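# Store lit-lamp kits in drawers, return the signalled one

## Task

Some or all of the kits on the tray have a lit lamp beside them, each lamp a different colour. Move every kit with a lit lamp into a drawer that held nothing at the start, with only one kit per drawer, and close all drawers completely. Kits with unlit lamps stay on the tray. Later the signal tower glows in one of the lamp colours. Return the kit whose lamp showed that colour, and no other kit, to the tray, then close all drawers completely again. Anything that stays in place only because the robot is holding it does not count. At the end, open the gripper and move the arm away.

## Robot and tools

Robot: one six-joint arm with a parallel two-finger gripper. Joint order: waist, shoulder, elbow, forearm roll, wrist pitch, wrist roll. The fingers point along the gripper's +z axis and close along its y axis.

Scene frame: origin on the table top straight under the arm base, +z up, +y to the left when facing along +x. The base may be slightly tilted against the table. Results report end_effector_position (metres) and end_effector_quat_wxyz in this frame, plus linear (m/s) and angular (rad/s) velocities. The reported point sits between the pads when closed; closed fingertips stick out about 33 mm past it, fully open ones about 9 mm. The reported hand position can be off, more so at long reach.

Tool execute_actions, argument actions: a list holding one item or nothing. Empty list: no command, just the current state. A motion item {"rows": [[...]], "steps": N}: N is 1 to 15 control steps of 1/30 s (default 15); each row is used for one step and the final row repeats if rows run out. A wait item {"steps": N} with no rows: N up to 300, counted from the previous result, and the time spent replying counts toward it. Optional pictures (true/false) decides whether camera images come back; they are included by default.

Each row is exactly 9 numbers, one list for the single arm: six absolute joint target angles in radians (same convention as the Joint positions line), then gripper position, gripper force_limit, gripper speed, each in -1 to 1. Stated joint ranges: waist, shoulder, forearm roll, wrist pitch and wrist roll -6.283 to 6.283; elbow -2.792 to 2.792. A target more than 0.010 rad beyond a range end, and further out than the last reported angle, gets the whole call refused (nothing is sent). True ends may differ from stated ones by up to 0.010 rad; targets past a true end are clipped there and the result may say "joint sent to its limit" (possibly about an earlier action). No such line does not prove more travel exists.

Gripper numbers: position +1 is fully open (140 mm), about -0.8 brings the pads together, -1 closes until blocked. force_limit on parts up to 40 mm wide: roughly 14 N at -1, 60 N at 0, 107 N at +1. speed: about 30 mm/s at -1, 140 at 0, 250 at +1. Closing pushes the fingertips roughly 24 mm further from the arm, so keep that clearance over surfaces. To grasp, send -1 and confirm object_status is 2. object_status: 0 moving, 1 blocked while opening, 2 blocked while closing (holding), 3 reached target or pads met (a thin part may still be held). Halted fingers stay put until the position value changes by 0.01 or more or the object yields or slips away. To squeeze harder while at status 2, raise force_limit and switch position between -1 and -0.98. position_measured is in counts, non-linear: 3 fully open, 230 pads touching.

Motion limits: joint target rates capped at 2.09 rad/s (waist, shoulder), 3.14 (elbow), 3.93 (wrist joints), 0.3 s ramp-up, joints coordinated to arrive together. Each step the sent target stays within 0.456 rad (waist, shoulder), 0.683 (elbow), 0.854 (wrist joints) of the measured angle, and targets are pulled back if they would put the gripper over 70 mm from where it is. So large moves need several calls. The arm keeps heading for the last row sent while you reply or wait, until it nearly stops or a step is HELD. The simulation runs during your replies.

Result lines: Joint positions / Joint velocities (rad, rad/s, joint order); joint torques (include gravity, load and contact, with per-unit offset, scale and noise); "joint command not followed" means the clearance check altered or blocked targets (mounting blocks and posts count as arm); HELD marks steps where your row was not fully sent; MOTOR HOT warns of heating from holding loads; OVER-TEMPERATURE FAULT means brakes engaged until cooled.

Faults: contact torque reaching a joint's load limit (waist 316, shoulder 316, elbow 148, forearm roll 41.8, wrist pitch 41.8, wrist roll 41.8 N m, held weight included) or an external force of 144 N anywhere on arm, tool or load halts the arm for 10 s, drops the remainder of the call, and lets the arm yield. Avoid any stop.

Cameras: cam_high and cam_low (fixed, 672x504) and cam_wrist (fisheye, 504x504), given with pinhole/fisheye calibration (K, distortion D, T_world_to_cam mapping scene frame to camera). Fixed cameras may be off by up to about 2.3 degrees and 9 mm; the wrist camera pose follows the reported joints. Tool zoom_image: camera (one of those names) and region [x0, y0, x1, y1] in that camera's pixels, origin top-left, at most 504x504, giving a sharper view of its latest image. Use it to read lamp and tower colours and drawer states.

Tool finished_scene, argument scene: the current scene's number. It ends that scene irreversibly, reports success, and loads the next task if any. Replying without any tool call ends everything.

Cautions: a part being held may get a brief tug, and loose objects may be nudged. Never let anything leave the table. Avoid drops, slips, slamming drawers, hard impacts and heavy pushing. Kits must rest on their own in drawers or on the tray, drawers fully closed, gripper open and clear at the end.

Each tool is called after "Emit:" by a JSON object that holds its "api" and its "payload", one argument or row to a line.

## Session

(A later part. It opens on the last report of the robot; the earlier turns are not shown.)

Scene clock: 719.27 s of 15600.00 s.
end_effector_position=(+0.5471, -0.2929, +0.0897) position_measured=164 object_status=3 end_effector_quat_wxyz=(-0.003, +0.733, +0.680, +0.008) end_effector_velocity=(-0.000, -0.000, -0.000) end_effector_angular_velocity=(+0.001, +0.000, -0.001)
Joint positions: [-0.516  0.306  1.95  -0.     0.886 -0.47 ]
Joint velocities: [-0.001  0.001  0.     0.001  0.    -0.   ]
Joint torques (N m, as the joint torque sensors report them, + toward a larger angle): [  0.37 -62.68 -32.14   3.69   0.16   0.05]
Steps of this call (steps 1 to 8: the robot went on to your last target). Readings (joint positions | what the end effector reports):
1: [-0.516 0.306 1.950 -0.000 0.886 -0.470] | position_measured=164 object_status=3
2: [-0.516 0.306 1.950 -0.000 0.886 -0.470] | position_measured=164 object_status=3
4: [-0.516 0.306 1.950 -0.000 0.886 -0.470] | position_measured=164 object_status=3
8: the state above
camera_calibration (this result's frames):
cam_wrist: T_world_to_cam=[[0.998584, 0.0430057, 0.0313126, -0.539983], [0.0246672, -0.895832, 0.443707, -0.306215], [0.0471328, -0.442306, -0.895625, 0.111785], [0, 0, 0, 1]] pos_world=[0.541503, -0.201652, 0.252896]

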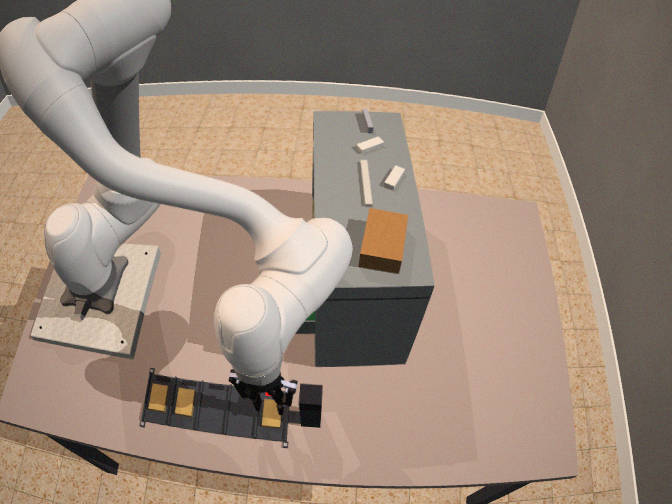

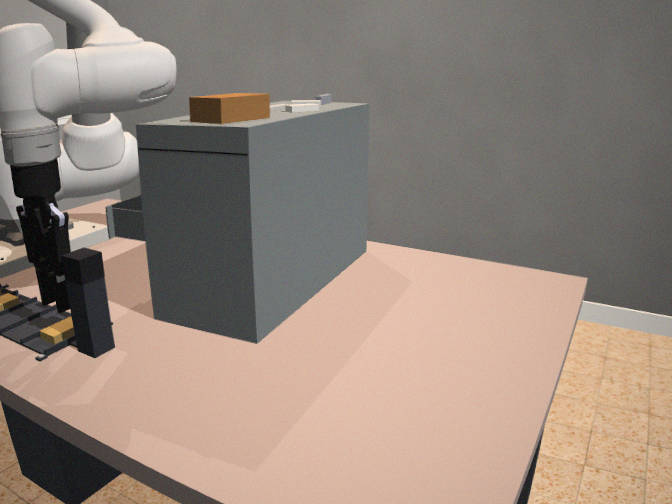

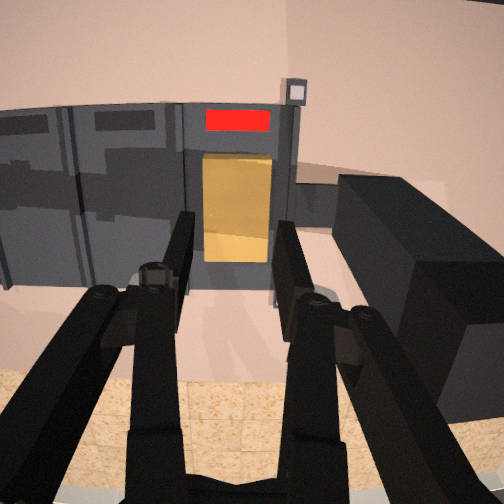

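Emit:
{"api": "execute_actions", "payload": {
  "actions": [
    {"rows":[[-0.5157,0.314,1.96,0,0.8676,-0.47,-0.28,-0.6,0],[-0.5157,0.314,1.96,0,0.8676,-0.47,-0.28,-0.6,0],[-0.5157,0.314,1.96,0,0.8676,-0.47,-0.28,-0.6,0],[-0.5157,0.325,1.967,0,0.8496,-0.47,-0.28,-0.6,0],[-0.5157,0.325,1.967,0,0.8496,-0.47,-0.28,-0.6,0],[-0.5157,0.325,1.967,0,0.8496,-0.47,-0.28,-0.6,0],[-0.5157,0.335,1.974,0,0.8326,-0.47,-0.28,-0.6,0],[-0.5157,0.335,1.974,0,0.8326,-0.47,-0.28,-0.6,0],[-0.5157,0.335,1.974,0,0.8326,-0.47,-0.28,-0.6,0],[-0.5157,0.343,1.979,0,0.8196,-0.47,-0.28,-0.6,0],[-0.5157,0.343,1.979,0,0.8196,-0.47,-0.28,-0.6,0],[-0.5157,0.343,1.979,0,0.8196,-0.47,-0.28,-0.6,0],[-0.5157,0.349,1.9835,0,0.809,-0.47,-0.28,-0.6,0]]}
  ],
  "pictures": false
}}

Emit:
{"api": "execute_actions", "payload": {
  "actions": [
    {"steps":8}
  ]
}}

Scene clock: 735.33 s of 15600.00 s.
end_effector_position=(+0.5458, -0.2914, +0.0652) position_measured=164 object_status=3 end_effector_quat_wxyz=(-0.003, +0.733, +0.680, +0.008) end_effector_velocity=(+0.001, -0.000, +0.001) end_effector_angular_velocity=(-0.002, -0.003, +0.001)
Joint positions: [-0.516  0.331  1.971  0.001  0.839 -0.47 ]
Joint velocities: [ 0.001 -0.002 -0.    -0.    -0.002  0.   ]
Joint torques (N m, as the joint torque sensors report them, + toward a larger angle): [  1.76 -52.26 -24.     1.52   0.15  -0.02]
FORCE FAULT: contact force on the arm reached its limit, and the arm stopped for 10 seconds. The contact can be on any part of the arm, not only on its tool. The arm's remaining commands of this call were not run. The arm holds still and accepts commands again. Move the arm away from the contact; if what it grips holds it there, let go first. Pushing or pulling that hard again can fault the arm again.
The stop began at step 100 of this call (marked STOPPED below). From that step on the arm followed nothing that you had sent. 6 steps, steps kept back included, did not run and will not run. Nothing is kept back now, and the robot has no last target.
Steps of this call (steps 1 to 15: the robot went on to your last target; steps 16 to 90: nothing new was sent; then 2.73 s passed at rest; steps 91 to 99: the first 9 steps of this action; steps 100 to 400: the stop). Readings (joint positions | what the end effector reports):
91: [-0.516 0.306 1.950 0.000 0.885 -0.470] | position_measured=164 object_status=3
92: [-0.516 0.308 1.953 0.000 0.880 -0.470] | position_measured=164 object_status=3
94: [-0.516 0.314 1.960 0.000 0.869 -0.470] | position_measured=164 object_status=3
98: [-0.516 0.327 1.969 0.000 0.845 -0.470] | position_measured=164 object_status=3
100: [-0.516 0.331 1.971 0.001 0.839 -0.470] | position_measured=164 object_status=3 STOPPED
400: the state above

Scene clock: 735.37 s of 15600.00 s.
end_effector_position=(+0.5459, -0.2914, +0.0653) position_measured=164 object_status=3 end_effector_quat_wxyz=(-0.003, +0.733, +0.680, +0.008) end_effector_velocity=(-0.000, -0.001, -0.000) end_effector_angular_velocity=(-0.000, +0.000, -0.000)
Joint positions: [-0.516  0.331  1.971  0.001  0.839 -0.47 ]
Joint velocities: [-0.001  0.     0.    -0.    -0.    -0.001]
Joint torques (N m, as the joint torque sensors report them, + toward a larger angle): [  2.69 -54.68 -24.88   1.6   -0.01   0.14]
A stop began in an earlier call of the same reply, so what this call sent did not run. Send another action.
Steps of this call (step 1: nothing new was sent). Readings (joint positions | what the end effector reports):
1: the state above
camera_calibration (this result's frames):
cam_wrist: T_world_to_cam=[[0.998582, 0.0424597, 0.0321235, -0.53825], [0.0238297, -0.895963, 0.44349, -0.293546], [0.0476119, -0.442095, -0.895704, 0.0904329], [0, 0, 0, 1]] pos_world=[0.540176, -0.200173, 0.228476]

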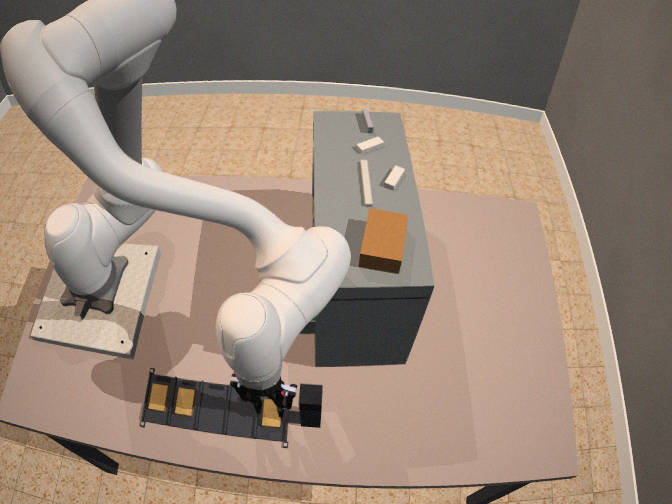

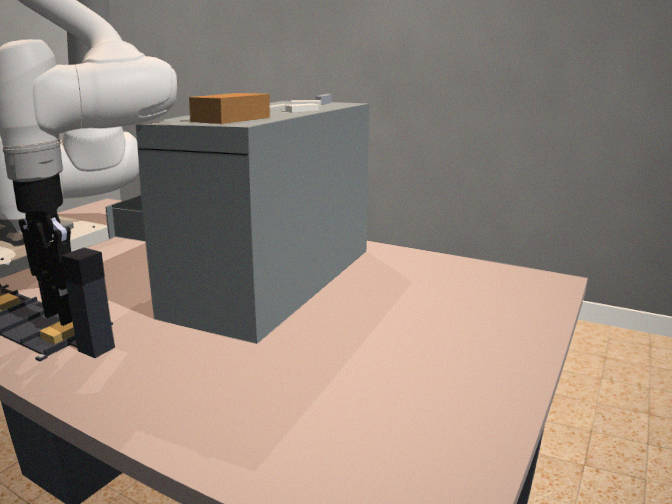

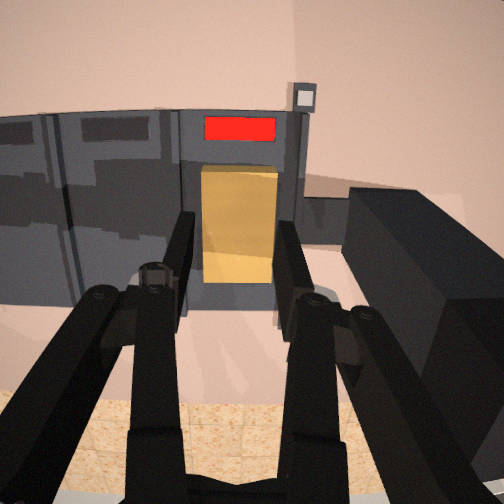

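Emit:
{"api": "execute_actions", "payload": {
  "actions": [
    {"rows":[[-0.5157,0.322,1.963,0,0.8566,-0.47,-0.28,-0.6,0],[-0.5157,0.322,1.963,0,0.8566,-0.47,-0.28,-0.6,0],[-0.5157,0.322,1.963,0,0.8566,-0.47,-0.28,-0.6,0],[-0.5157,0.322,1.963,0,0.8566,-0.47,-0.28,-0.6,0],[-0.5157,0.322,1.963,0,0.8566,-0.47,-0.28,-0.6,0],[-0.5157,0.322,1.963,0,0.8566,-0.47,-0.28,-0.6,0],[-0.513,0.325,1.959,0,0.8576,-0.47,-0.28,-0.6,0]],"steps":15}
  ]
}}

Scene clock: 755.57 s of 15600.00 s.
end_effector_position=(+0.5489, -0.2918, +0.0741) position_measured=164 object_status=3 end_effector_quat_wxyz=(-0.003, +0.732, +0.681, +0.008) end_effector_velocity=(+0.000, +0.001, -0.001) end_effector_angular_velocity=(+0.001, +0.001, +0.002)
Joint positions: [-0.513  0.325  1.959 -0.     0.858 -0.47 ]
Joint velocities: [ 0.002  0.001 -0.     0.     0.001 -0.001]
Joint torques (N m, as the joint torque sensors report them, + toward a larger angle): [  0.46 -64.61 -31.39   3.47   0.08   0.06]
Steps of this call (steps 1 to 90: nothing new was sent; then 16.70 s passed at rest; steps 91 to 105: all 15 steps of this action). Readings (joint positions | what the end effector reports):
91: [-0.516 0.331 1.971 0.001 0.839 -0.470] | position_measured=164 object_status=3
92: [-0.516 0.329 1.969 0.001 0.844 -0.470] | position_measured=164 object_status=3
94: [-0.516 0.323 1.964 0.000 0.855 -0.470] | position_measured=164 object_status=3
98: [-0.515 0.323 1.962 -0.000 0.857 -0.470] | position_measured=164 object_status=3
105: the state above
camera_calibration (this result's frames):
cam_wrist: T_world_to_cam=[[0.998468, 0.0455865, 0.031367, -0.540568], [0.026959, -0.895772, 0.443695, -0.299588], [0.0483242, -0.44217, -0.895629, 0.0975967], [0, 0, 0, 1]] pos_world=[0.5431, -0.200565, 0.237292]

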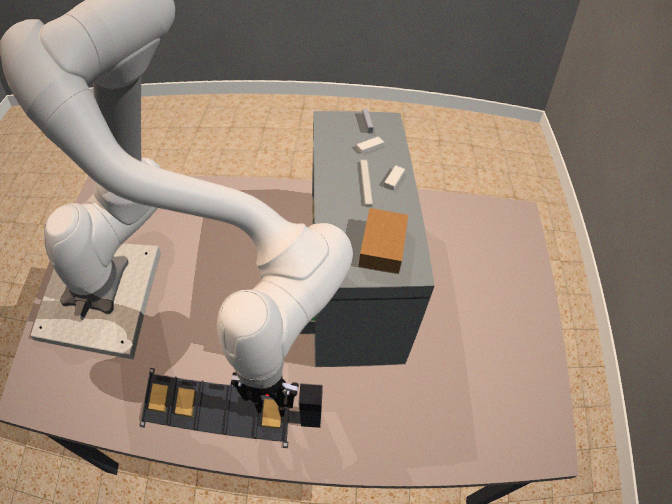

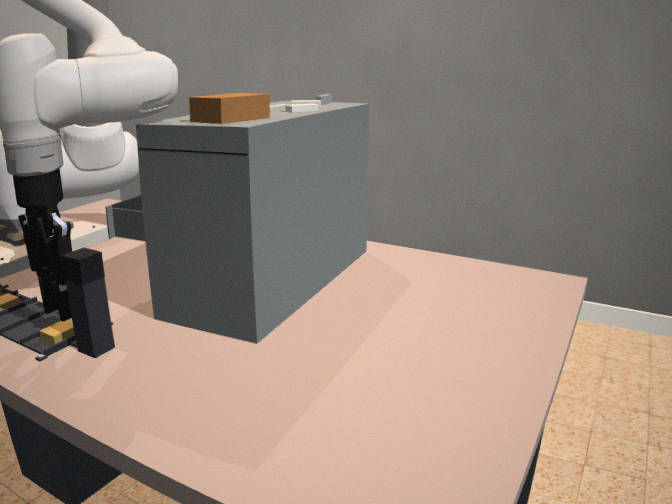

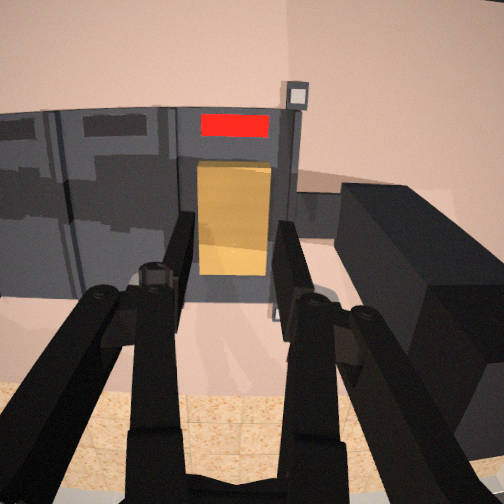

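Emit:
{"api": "execute_actions", "payload": {
  "actions": [
    {"rows":[[-0.513,0.29,1.939,0,0.9126,-0.47,-0.28,-0.6,0],[-0.513,0.29,1.939,0,0.9126,-0.47,-0.28,-0.6,0],[-0.513,0.29,1.939,0,0.9126,-0.47,-0.28,-0.6,0],[-0.513,0.29,1.939,0,0.9126,-0.47,-0.28,-0.6,0],[-0.513,0.29,1.939,0,0.9126,-0.47,-0.28,-0.6,0],[-0.513,0.2127,2.0676,0,0.661,-0.47,-0.28,-0.6,0]],"steps":15}
  ],
  "pictures": false
}}

Emit:
{"api": "execute_actions", "payload": {
  "actions": [
    {"steps":10}
  ]
}}

Scene clock: 769.33 s of 15600.00 s.
end_effector_position=(+0.5490, -0.2923, +0.1007) position_measured=164 object_status=3 end_effector_quat_wxyz=(+0.093, +0.729, +0.677, +0.035) end_effector_velocity=(+0.008, -0.004, +0.002) end_effector_angular_velocity=(-0.017, -0.027, +0.001)
Joint positions: [-0.513  0.213  2.067 -0.     0.662 -0.47 ]
Joint velocities: [ 0.001 -0.002  0.002 -0.    -0.032 -0.   ]
Joint torques (N m, as the joint torque sensors report them, + toward a larger angle): [ -1.53 -47.07 -36.57   4.12  -0.61   0.02]
Steps of this call (steps 1 to 15: the robot went on to your last target; steps 16 to 90: nothing new was sent; then 10.27 s passed at rest; steps 91 to 105: all 15 steps of this action). Readings (joint positions | what the end effector reports):
91: [-0.513 0.325 1.959 -0.000 0.858 -0.470] | position_measured=164 object_status=3
92: [-0.513 0.322 1.957 -0.000 0.864 -0.470] | position_measured=164 object_status=3
94: [-0.513 0.299 1.944 -0.000 0.898 -0.470] | position_measured=164 object_status=3
98: [-0.513 0.281 1.954 -0.000 0.885 -0.470] | position_measured=164 object_status=3
105: the state above

Scene clock: 769.67 s of 15600.00 s.
end_effector_position=(+0.5491, -0.2924, +0.1008) position_measured=164 object_status=3 end_effector_quat_wxyz=(+0.093, +0.729, +0.677, +0.035) end_effector_velocity=(-0.000, -0.000, -0.000) end_effector_angular_velocity=(+0.000, +0.000, -0.001)
Joint positions: [-0.513  0.213  2.068 -0.     0.661 -0.47 ]
Joint velocities: [-0.    -0.     0.    -0.     0.     0.001]
Joint torques (N m, as the joint torque sensors report them, + toward a larger angle): [  0.34 -54.52 -31.98   3.52  -0.37   0.07]
Steps of this call (steps 1 to 10: the robot went on to your last target). Readings (joint positions | what the end effector reports):
1: [-0.513 0.213 2.067 -0.000 0.661 -0.470] | position_measured=164 object_status=3
2: [-0.513 0.213 2.067 -0.000 0.661 -0.470] | position_measured=164 object_status=3
4: [-0.513 0.213 2.067 -0.000 0.661 -0.470] | position_measured=164 object_status=3
8: [-0.513 0.213 2.068 -0.000 0.661 -0.470] | position_measured=164 object_status=3
10: the state above
camera_calibration (this result's frames):
cam_wrist: T_world_to_cam=[[0.979044, 0.0541979, 0.196307, -0.545029], [-0.0597352, -0.845111, 0.531243, -0.258335], [0.194693, -0.531837, -0.824163, 0.00745348], [0, 0, 0, 1]] pos_world=[0.516724, -0.184819, 0.250375]

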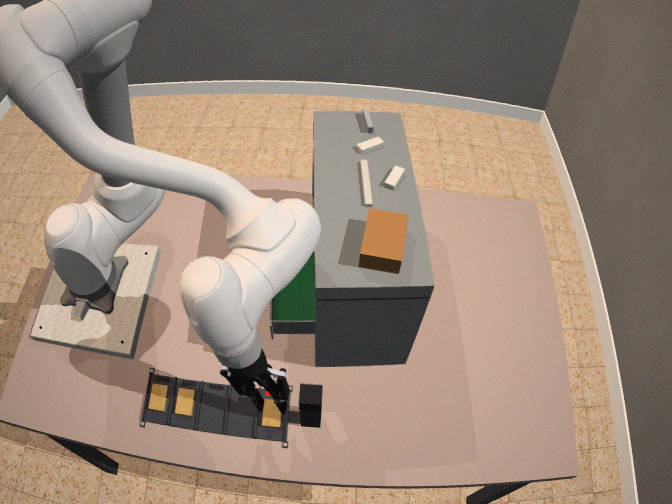

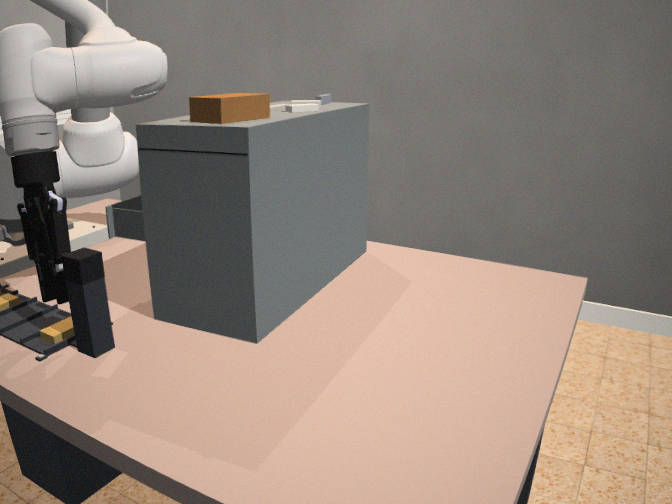

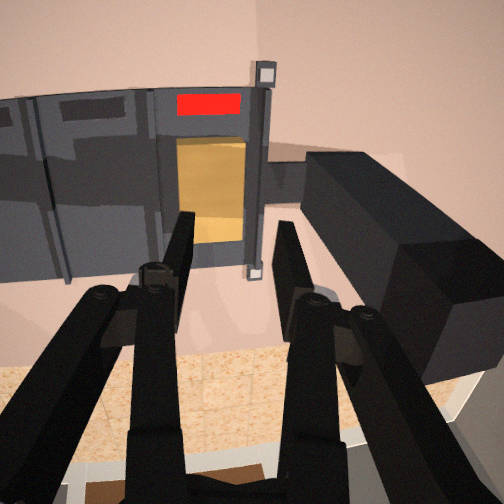

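Emit:
{"api": "execute_actions", "payload": {
  "actions": [
    {"rows":[[-0.513,0.22,2.08,0,0.6416,-0.47,-0.28,-0.6,0],[-0.513,0.22,2.08,0,0.6416,-0.47,-0.28,-0.6,0],[-0.513,0.22,2.08,0,0.6416,-0.47,-0.28,-0.6,0],[-0.513,0.22,2.08,0,0.6416,-0.47,-0.28,-0.6,0],[-0.513,0.232,2.09,0,0.6196,-0.47,-0.28,-0.6,0],[-0.513,0.232,2.09,0,0.6196,-0.47,-0.28,-0.6,0],[-0.513,0.232,2.09,0,0.6196,-0.47,-0.28,-0.6,0],[-0.513,0.232,2.09,0,0.6196,-0.47,-0.28,-0.6,0],[-0.513,0.2444,2.1,0,0.5972,-0.47,-0.28,-0.6,0]],"steps":15}
  ]
}}

Scene clock: 776.93 s of 15600.00 s.
end_effector_position=(+0.5450, -0.2893, +0.0700) position_measured=164 object_status=3 end_effector_quat_wxyz=(+0.093, +0.729, +0.677, +0.035) end_effector_velocity=(+0.000, -0.000, -0.001) end_effector_angular_velocity=(-0.001, -0.002, +0.001)
Joint positions: [-0.513  0.244  2.1   -0.     0.597 -0.47 ]
Joint velocities: [ 0.     0.001  0.002 -0.    -0.005 -0.   ]
Joint torques (N m, as the joint torque sensors report them, + toward a larger angle): [  0.08 -55.04 -30.34   3.32  -0.33   0.14]
Steps of this call (steps 1 to 15: the robot went on to your last target; steps 16 to 90: nothing new was sent; then 3.77 s passed at rest; steps 91 to 105: all 15 steps of this action). Readings (joint positions | what the end effector reports):
91: [-0.513 0.213 2.068 -0.000 0.661 -0.470] | position_measured=164 object_status=3
92: [-0.513 0.214 2.071 -0.000 0.655 -0.470] | position_measured=164 object_status=3
94: [-0.513 0.219 2.079 -0.000 0.644 -0.470] | position_measured=164 object_status=3
98: [-0.513 0.231 2.089 -0.000 0.622 -0.470] | position_measured=164 object_status=3
105: the state above
camera_calibration (this result's frames):
cam_wrist: T_world_to_cam=[[0.979081, 0.0541059, 0.196143, -0.535119], [-0.0597049, -0.845162, 0.531165, -0.239684], [0.194512, -0.531765, -0.824252, -0.0153327], [0, 0, 0, 1]] pos_world=[0.512597, -0.181772, 0.219634]

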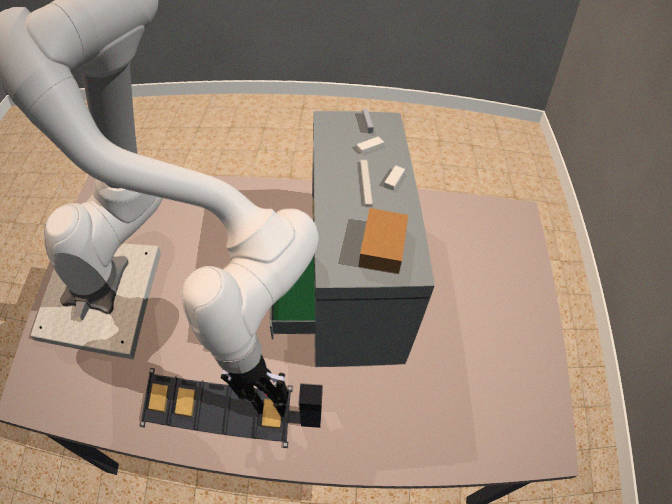

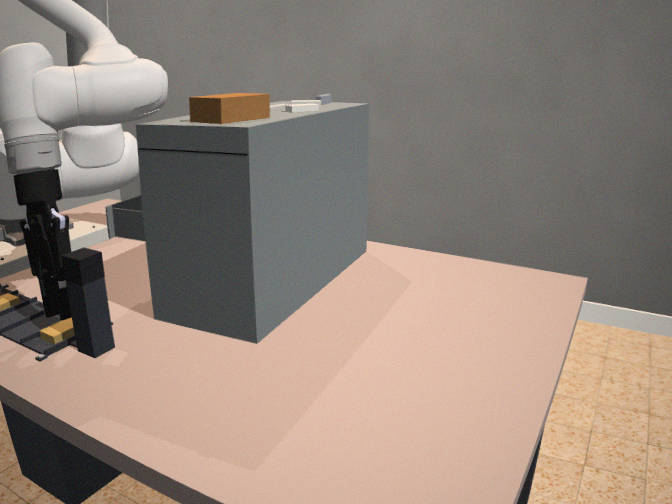

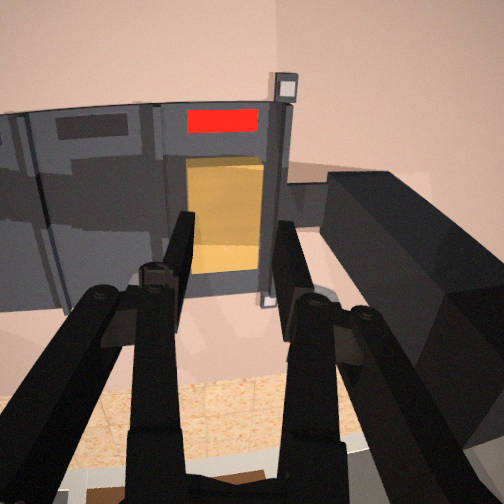

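Emit:
{"api": "execute_actions", "payload": {
  "actions": [
    {"rows":[[-0.517,0.2384,2.108,0,0.5952,-0.474,-0.28,-0.6,0],[-0.517,0.2384,2.108,0,0.5952,-0.474,-0.28,-0.6,0],[-0.517,0.2384,2.108,0,0.5952,-0.474,-0.28,-0.6,0],[-0.517,0.2384,2.108,0,0.5952,-0.474,-0.28,-0.6,0],[-0.517,0.2384,2.108,0,0.5952,-0.474,-0.28,-0.6,0],[-0.517,0.2384,2.108,0,0.5952,-0.474,-0.28,-0.6,0],[-0.517,0.245,2.1115,0,0.585,-0.474,-0.28,-0.6,0]],"steps":15}
  ]
}}

Scene clock: 781.23 s of 15600.00 s.
end_effector_position=(+0.5401, -0.2891, +0.0650) position_measured=164 object_status=3 end_effector_quat_wxyz=(+0.093, +0.729, +0.677, +0.035) end_effector_velocity=(-0.000, +0.000, +0.000) end_effector_angular_velocity=(+0.000, +0.000, -0.000)
Joint positions: [-0.517  0.245  2.111  0.     0.585 -0.474]
Joint velocities: [ 0.    -0.     0.     0.     0.001  0.   ]
Joint torques (N m, as the joint torque sensors report them, + toward a larger angle): [ -0.32 -54.95 -29.49   3.28  -0.28   0.08]
Steps of this call (steps 1 to 15: the robot went on to your last target; steps 16 to 90: nothing new was sent; then 0.80 s passed at rest; steps 91 to 105: all 15 steps of this action). Readings (joint positions | what the end effector reports):
91: [-0.513 0.244 2.100 -0.000 0.597 -0.470] | position_measured=164 object_status=3
92: [-0.514 0.243 2.103 0.000 0.596 -0.471] | position_measured=164 object_status=3
94: [-0.516 0.239 2.107 0.000 0.595 -0.474] | position_measured=164 object_status=3
98: [-0.517 0.240 2.109 0.000 0.592 -0.474] | position_measured=164 object_status=3
105: the state above
camera_calibration (this result's frames):
cam_wrist: T_world_to_cam=[[0.979155, 0.0541775, 0.195754, -0.529382], [-0.059565, -0.844802, 0.531753, -0.237128], [0.194182, -0.532329, -0.823965, -0.0184138], [0, 0, 0, 1]] pos_world=[0.507799, -0.181448, 0.21455]

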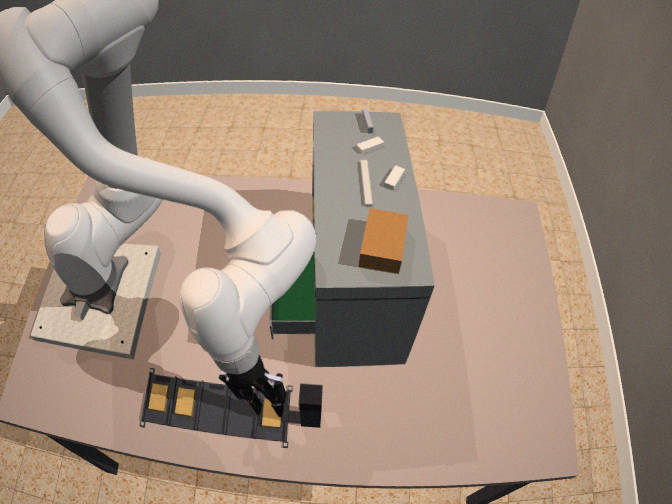

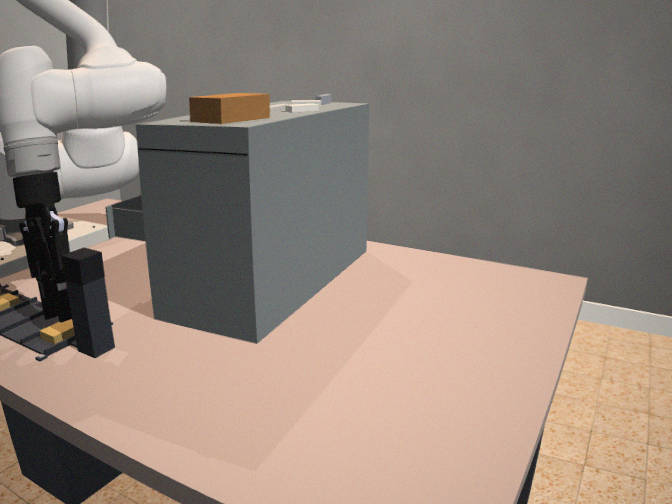

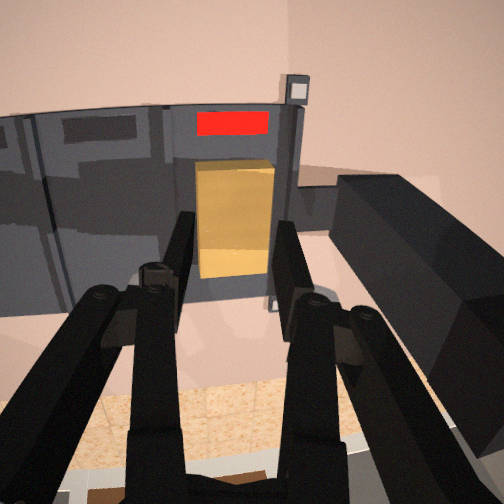

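Emit:
{"api": "execute_actions", "payload": {
  "actions": [
    {"rows":[[-0.517,0.249,2.1125,0,0.58,-0.474,-0.28,-0.6,0],[-0.517,0.249,2.1125,0,0.58,-0.474,-0.28,-0.6,0],[-0.517,0.249,2.1125,0,0.58,-0.474,-0.28,-0.6,0],[-0.517,0.249,2.1125,0,0.58,-0.474,-0.28,-0.6,0],[-0.517,0.253,2.1135,0,0.575,-0.474,-0.28,-0.6,0],[-0.517,0.253,2.1135,0,0.575,-0.474,-0.28,-0.6,0],[-0.517,0.253,2.1135,0,0.575,-0.474,-0.28,-0.6,0],[-0.517,0.253,2.1135,0,0.575,-0.474,-0.28,-0.6,0],[-0.517,0.257,2.1145,0,0.57,-0.474,-0.28,-0.6,0]],"steps":15}
  ]
}}

Scene clock: 786.43 s of 15600.00 s.
end_effector_position=(+0.5412, -0.2896, +0.0573) position_measured=164 object_status=3 end_effector_quat_wxyz=(+0.093, +0.729, +0.677, +0.035) end_effector_velocity=(-0.001, +0.001, -0.001) end_effector_angular_velocity=(+0.001, +0.002, +0.002)
Joint positions: [-0.517  0.257  2.114 -0.     0.57  -0.474]
Joint velocities: [ 0.001  0.001  0.     0.     0.002 -0.001]
Joint torques (N m, as the joint torque sensors report them, + toward a larger angle): [  0.46 -56.12 -29.14   3.23  -0.4    0.2 ]
Steps of this call (steps 1 to 15: the robot went on to your last target; steps 16 to 90: nothing new was sent; then 1.70 s passed at rest; steps 91 to 105: all 15 steps of this action). Readings (joint positions | what the end effector reports):
91: [-0.517 0.245 2.112 -0.000 0.585 -0.474] | position_measured=164 object_status=3
92: [-0.517 0.246 2.112 0.000 0.583 -0.474] | position_measured=164 object_status=3
94: [-0.517 0.249 2.112 -0.000 0.580 -0.474] | position_measured=164 object_status=3
98: [-0.517 0.253 2.113 -0.000 0.575 -0.474] | position_measured=164 object_status=3
105: the state above
camera_calibration (this result's frames):
cam_wrist: T_world_to_cam=[[0.979164, 0.0541921, 0.195709, -0.5289], [-0.0595342, -0.844786, 0.531783, -0.233434], [0.19415, -0.532354, -0.823957, -0.0252825], [0, 0, 0, 1]] pos_world=[0.508891, -0.181999, 0.206815]

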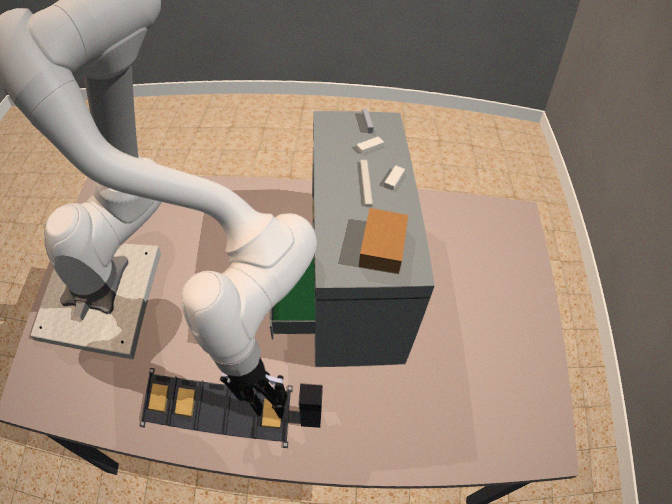

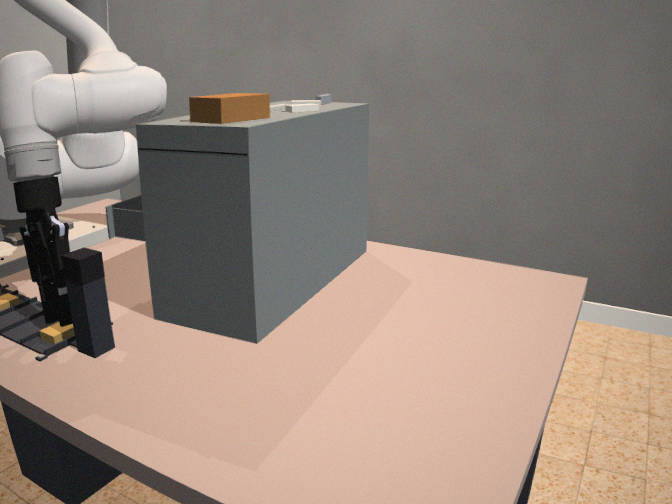

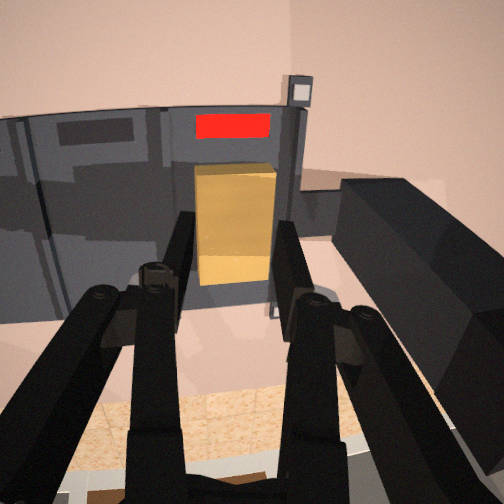

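Continue 8 mm.

Emit:
{"api": "execute_actions", "payload": {
  "actions": [
    {"rows":[[-0.517,0.261,2.1155,0,0.565,-0.474,-0.28,-0.6,0],[-0.517,0.261,2.1155,0,0.565,-0.474,-0.28,-0.6,0],[-0.517,0.261,2.1155,0,0.565,-0.474,-0.28,-0.6,0],[-0.517,0.261,2.1155,0,0.565,-0.474,-0.28,-0.6,0],[-0.517,0.2645,2.117,0,0.56,-0.474,-0.28,-0.6,0],[-0.517,0.2645,2.117,0,0.56,-0.474,-0.28,-0.6,0],[-0.517,0.2645,2.117,0,0.56,-0.474,-0.28,-0.6,0],[-0.517,0.2645,2.117,0,0.56,-0.474,-0.28,-0.6,0],[-0.517,0.268,2.1185,0,0.555,-0.474,-0.28,-0.6,0]],"steps":15}
  ]
}}

Scene clock: 791.70 s of 15600.00 s.
end_effector_position=(+0.5417, -0.2898, +0.0497) position_measured=164 object_status=3 end_effector_quat_wxyz=(+0.093, +0.729, +0.677, +0.035) end_effector_velocity=(+0.000, -0.000, +0.000) end_effector_angular_velocity=(-0.001, -0.001, +0.000)
Joint positions: [-0.517  0.268  2.118  0.     0.555 -0.474]
Joint velocities: [-0.    -0.    -0.     0.    -0.001 -0.001]
Joint torques (N m, as the joint torque sensors report them, + toward a larger angle): [ -0.25 -56.27 -28.98   3.03  -0.52   0.11]
Steps of this call (steps 1 to 15: the robot went on to your last target; steps 16 to 90: nothing new was sent; then 1.77 s passed at rest; steps 91 to 105: all 15 steps of this action). Readings (joint positions | what the end effector reports):
91: [-0.517 0.257 2.115 -0.000 0.570 -0.474] | position_measured=164 object_status=3
92: [-0.517 0.258 2.115 0.000 0.568 -0.474] | position_measured=164 object_status=3
94: [-0.517 0.261 2.115 0.000 0.565 -0.474] | position_measured=164 object_status=3
98: [-0.517 0.264 2.117 0.000 0.560 -0.474] | position_measured=164 object_status=3
105: the state above
camera_calibration (this result's frames):
cam_wrist: T_world_to_cam=[[0.979162, 0.0541366, 0.195734, -0.527931], [-0.0595877, -0.844804, 0.531747, -0.229483], [0.194144, -0.53233, -0.823974, -0.0316821], [0, 0, 0, 1]] pos_world=[0.509407, -0.182153, 0.199256]

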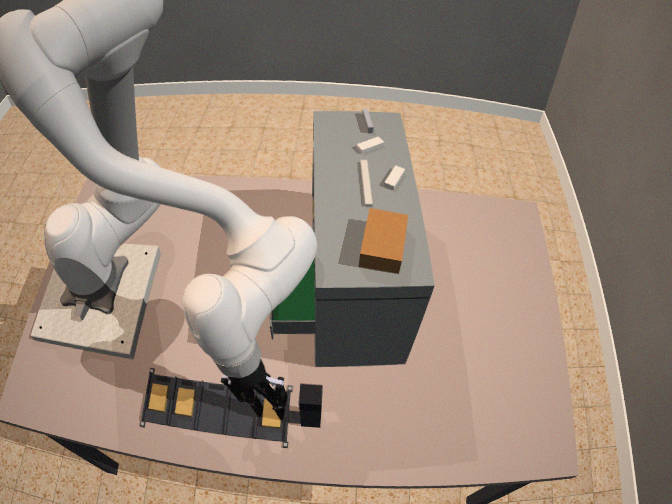

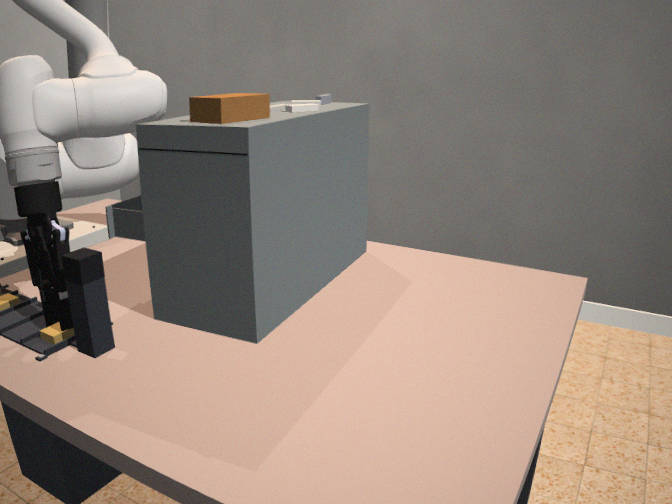

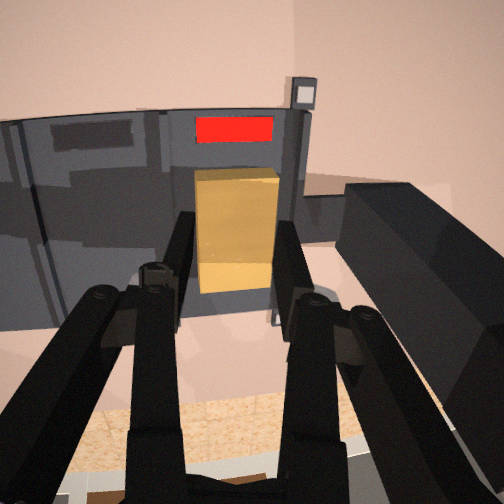

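No contact; 3 mm more, then close.

Emit:
{"api": "execute_actions", "payload": {
  "actions": [
    {"rows":[[-0.517,0.27,2.1195,0,0.552,-0.474,-0.28,-0.6,0],[-0.517,0.27,2.1195,0,0.552,-0.474,-0.28,-0.6,0],[-0.517,0.27,2.1195,0,0.552,-0.474,-0.28,-0.6,0],[-0.517,0.27,2.1195,0,0.552,-0.474,-0.28,-0.6,0],[-0.517,0.272,2.1205,0,0.549,-0.474,-0.28,-0.6,0]],"steps":12}
  ],
  "pictures": false
}}

Emit:
{"api": "execute_actions", "payload": {
  "actions": [
    {"rows":[[-0.517,0.272,2.1205,0,0.549,-0.474,-1,-0.2,-0.8]],"steps":15}
  ],
  "pictures": false
}}

Emit:
{"api": "execute_actions", "payload": {
  "actions": [
    {"steps":15}
  ]
}}

Scene clock: 795.77 s of 15600.00 s.
end_effector_position=(+0.5417, -0.2897, +0.0467) position_measured=164 object_status=3 end_effector_quat_wxyz=(+0.093, +0.729, +0.677, +0.035) end_effector_velocity=(+0.000, -0.000, +0.000) end_effector_angular_velocity=(-0.001, -0.001, -0.001)
Joint positions: [-0.517  0.272  2.12  -0.     0.549 -0.474]
Joint velocities: [-0.001 -0.     0.    -0.    -0.001  0.   ]
Joint torques (N m, as the joint torque sensors report them, + toward a larger angle): [ -0.53 -56.41 -28.65   3.12  -0.29   0.19]
Steps of this call (steps 1 to 15: the robot went on to your last target; steps 16 to 90: nothing new was sent; then 0.67 s passed at rest; steps 91 to 102: all 12 steps of this action). Readings (joint positions | what the end effector reports):
91: [-0.517 0.268 2.119 -0.000 0.555 -0.474] | position_measured=164 object_status=3
92: [-0.517 0.269 2.119 0.000 0.554 -0.474] | position_measured=164 object_status=3
94: [-0.517 0.270 2.119 -0.000 0.552 -0.474] | position_measured=164 object_status=3
98: [-0.517 0.272 2.120 -0.000 0.549 -0.474] | position_measured=164 object_status=3
102: the state above

Scene clock: 796.27 s of 15600.00 s.
end_effector_position=(+0.5417, -0.2897, +0.0467) position_measured=175 object_status=0 end_effector_quat_wxyz=(+0.093, +0.729, +0.677, +0.035) end_effector_velocity=(+0.000, -0.000, +0.001) end_effector_angular_velocity=(-0.001, -0.001, +0.000)
Joint positions: [-0.517  0.272  2.12  -0.     0.549 -0.474]
Joint velocities: [ 0.    -0.001  0.     0.    -0.    -0.   ]
Joint torques (N m, as the joint torque sensors report them, + toward a larger angle): [ -0.09 -43.2  -24.86   3.23  -2.01   0.43]
Steps of this call (steps 1 to 15: all 15 steps of this action). Readings (joint positions | what the end effector reports):
1: [-0.517 0.272 2.120 -0.000 0.549 -0.474] | position_measured=164 object_status=0
2: [-0.517 0.272 2.120 -0.000 0.549 -0.474] | position_measured=165 object_status=0
4: [-0.517 0.272 2.120 -0.000 0.549 -0.474] | position_measured=171 object_status=0
8: [-0.517 0.272 2.120 -0.000 0.549 -0.474] | position_measured=172 object_status=0
15: the state above

Scene clock: 796.77 s of 15600.00 s.
end_effector_position=(+0.5417, -0.2897, +0.0467) position_measured=175 object_status=2 end_effector_quat_wxyz=(+0.093, +0.729, +0.677, +0.035) end_effector_velocity=(+0.000, +0.001, +0.000) end_effector_angular_velocity=(-0.000, -0.001, +0.001)
Joint positions: [-0.517  0.272  2.12  -0.     0.549 -0.474]
Joint velocities: [ 0.001 -0.001  0.     0.    -0.    -0.   ]
Joint torques (N m, as the joint torque sensors report them, + toward a larger angle): [  0.14 -44.59 -24.45   3.27  -1.73   0.32]
Steps of this call (steps 1 to 15: the robot went on to your last target). Readings (joint positions | what the end effector reports):
1: [-0.517 0.272 2.120 -0.000 0.549 -0.474] | position_measured=175 object_status=2
2: [-0.517 0.272 2.120 -0.000 0.549 -0.474] | position_measured=175 object_status=2
4: [-0.517 0.272 2.120 -0.000 0.549 -0.474] | position_measured=175 object_status=2
8: [-0.517 0.272 2.120 -0.000 0.549 -0.474] | position_measured=175 object_status=2
15: the state above
The arm was judged still, so your last target was given up. Only a new action makes it travel on or press farther. Fingers that are still opening or closing keep moving.
camera_calibration (this result's frames):
cam_wrist: T_world_to_cam=[[0.979162, 0.0542163, 0.195711, -0.527305], [-0.0595133, -0.84479, 0.531778, -0.227877], [0.194165, -0.532344, -0.82396, -0.0340986], [0, 0, 0, 1]] pos_world=[0.509376, -0.182072, 0.196284]

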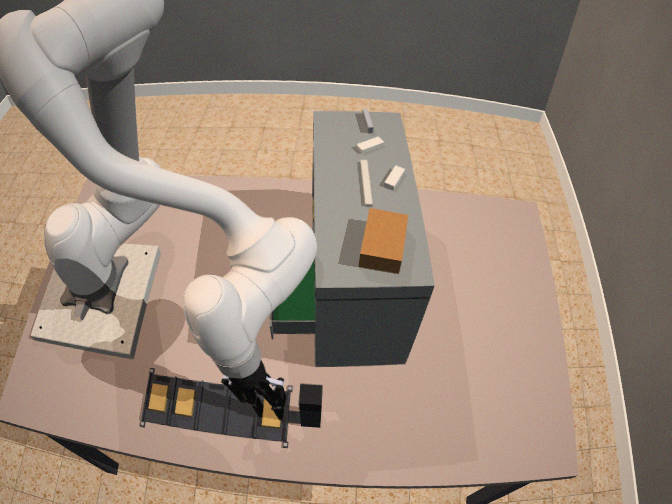

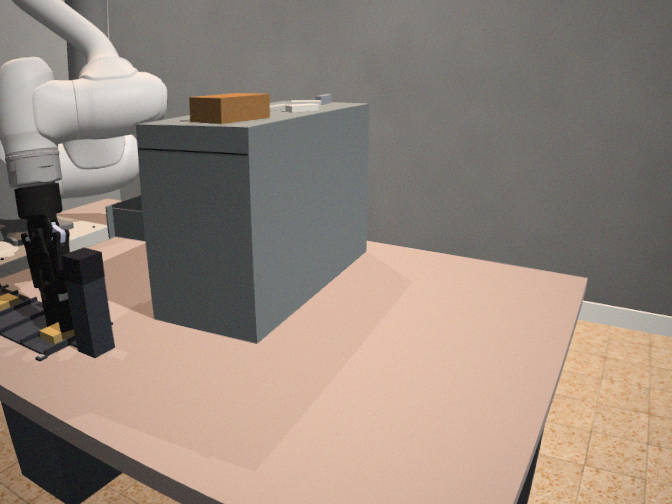

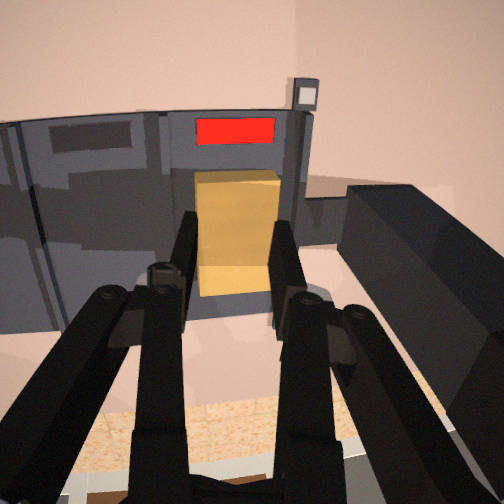

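Kit rolled to align, held. Lift back along the path.

Emit:
{"api": "execute_actions", "payload": {
  "actions": [
    {"rows":[[-0.517,0.268,2.1185,0,0.555,-0.474,-1,-0.2,-0.8],[-0.517,0.268,2.1185,0,0.555,-0.474,-1,-0.2,-0.8],[-0.517,0.268,2.1185,0,0.555,-0.474,-1,-0.2,-0.8],[-0.517,0.261,2.1155,0,0.565,-0.474,-1,-0.2,-0.8],[-0.517,0.261,2.1155,0,0.565,-0.474,-1,-0.2,-0.8],[-0.517,0.261,2.1155,0,0.565,-0.474,-1,-0.2,-0.8],[-0.517,0.253,2.1135,0,0.575,-0.474,-1,-0.2,-0.8],[-0.517,0.253,2.1135,0,0.575,-0.474,-1,-0.2,-0.8],[-0.517,0.253,2.1135,0,0.575,-0.474,-1,-0.2,-0.8],[-0.517,0.24,2.108,0,0.595,-0.474,-1,-0.2,-0.8],[-0.517,0.24,2.108,0,0.595,-0.474,-1,-0.2,-0.8],[-0.517,0.24,2.108,0,0.595,-0.474,-1,-0.2,-0.8],[-0.517,0.225,2.095,0,0.625,-0.474,-1,-0.2,-0.8]],"steps":15}
  ],
  "pictures": false
}}

Emit:
{"api": "execute_actions", "payload": {
  "actions": [
    {"rows":[[-0.517,0.2,2.07,0,0.67,-0.474,-1,-0.2,-0.8],[-0.517,0.2,2.07,0,0.67,-0.474,-1,-0.2,-0.8],[-0.517,0.2,2.07,0,0.67,-0.474,-1,-0.2,-0.8],[-0.517,0.2,2.07,0,0.67,-0.474,-1,-0.2,-0.8],[-0.52,0.16,2.04,0,0.76,-0.47,-1,-0.2,-0.8],[-0.52,0.16,2.04,0,0.76,-0.47,-1,-0.2,-0.8],[-0.52,0.16,2.04,0,0.76,-0.47,-1,-0.2,-0.8],[-0.52,0.16,2.04,0,0.76,-0.47,-1,-0.2,-0.8],[-0.53,0.1,1.99,0,0.95,-0.46,-1,-0.2,-0.8]],"steps":15}
  ]
}}

Scene clock: 806.53 s of 15600.00 s.
end_effector_position=(+0.5404, -0.2895, +0.0772) position_measured=228 object_status=0 end_effector_quat_wxyz=(+0.092, +0.729, +0.677, +0.035) end_effector_velocity=(+0.030, -0.022, +0.169) end_effector_angular_velocity=(-0.017, -0.029, -0.001)
Joint positions: [-0.517  0.231  2.1    0.     0.614 -0.474]
Joint velocities: [-0.    -0.179 -0.17  -0.     0.315  0.001]
Joint torques (N m, as the joint torque sensors report them, + toward a larger angle): [ -0.66 -57.43 -33.92   3.57  -1.24   0.09]
Steps of this call (steps 1 to 90: nothing new was sent; then 6.27 s passed at rest; steps 91 to 105: all 15 steps of this action). Readings (joint positions | what the end effector reports):
91: [-0.517 0.272 2.121 -0.000 0.549 -0.474] | position_measured=175 object_status=2
92: [-0.517 0.271 2.120 -0.000 0.552 -0.474] | position_measured=175 object_status=2
94: [-0.517 0.268 2.119 -0.000 0.555 -0.474] | position_measured=189 object_status=0
98: [-0.517 0.259 2.115 -0.000 0.568 -0.474] | position_measured=208 object_status=0
105: the state above

Scene clock: 807.03 s of 15600.00 s.
end_effector_position=(+0.5109, -0.2823, +0.1916) position_measured=229 object_status=2 end_effector_quat_wxyz=(+0.048, +0.740, +0.670, +0.022) end_effector_velocity=(-0.065, +0.022, +0.099) end_effector_angular_velocity=(+0.093, +0.144, -0.042)
Joint positions: [-0.529  0.102  1.992  0.     0.942 -0.46 ]
Joint velocities: [-0.025 -0.11  -0.093  0.     0.374  0.02 ]
Joint torques (N m, as the joint torque sensors report them, + toward a larger angle): [ -0.62 -21.09 -26.33   2.86  -0.07   0.1 ]
Steps of this call (steps 1 to 15: all 15 steps of this action). Readings (joint positions | what the end effector reports):
1: [-0.517 0.226 2.096 0.000 0.622 -0.474] | position_measured=229 object_status=0
2: [-0.517 0.222 2.092 0.000 0.632 -0.474] | position_measured=229 object_status=0
4: [-0.517 0.204 2.074 0.000 0.662 -0.474] | position_measured=229 object_status=0
8: [-0.519 0.174 2.051 0.000 0.728 -0.472] | position_measured=229 object_status=2
15: the state above
camera_calibration (this result's frames):
cam_wrist: T_world_to_cam=[[0.992596, 0.0220823, 0.119439, -0.52725], [-0.0398022, -0.869908, 0.491606, -0.309963], [0.114757, -0.49272, -0.862588, 0.154301], [0, 0, 0, 1]] pos_world=[0.493302, -0.181969, 0.348452]

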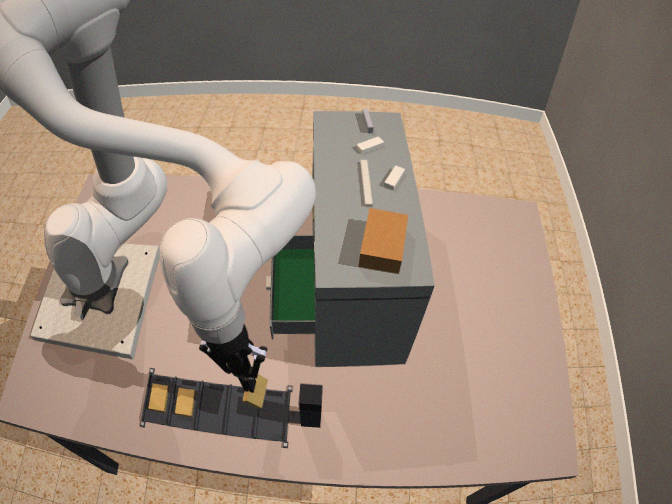

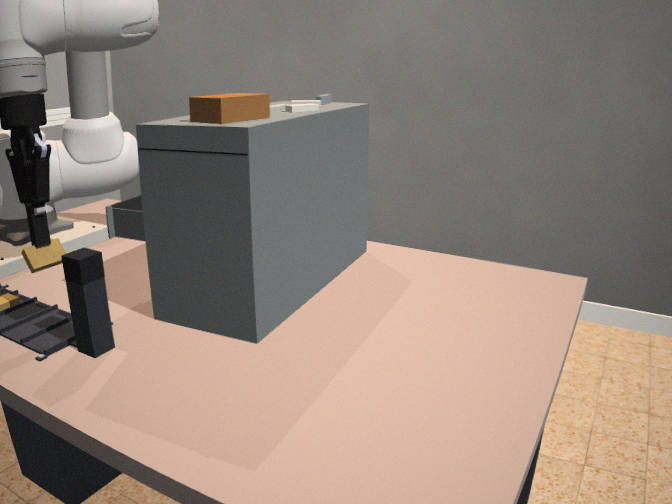

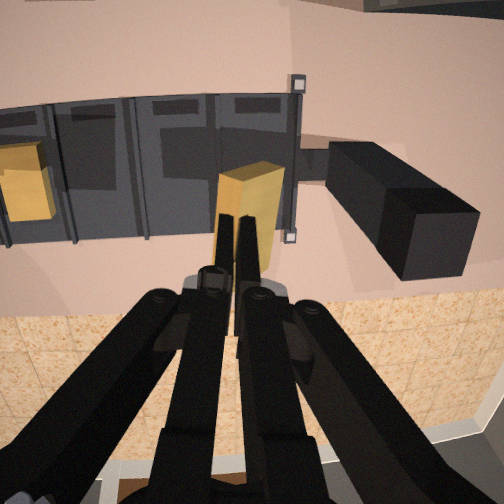

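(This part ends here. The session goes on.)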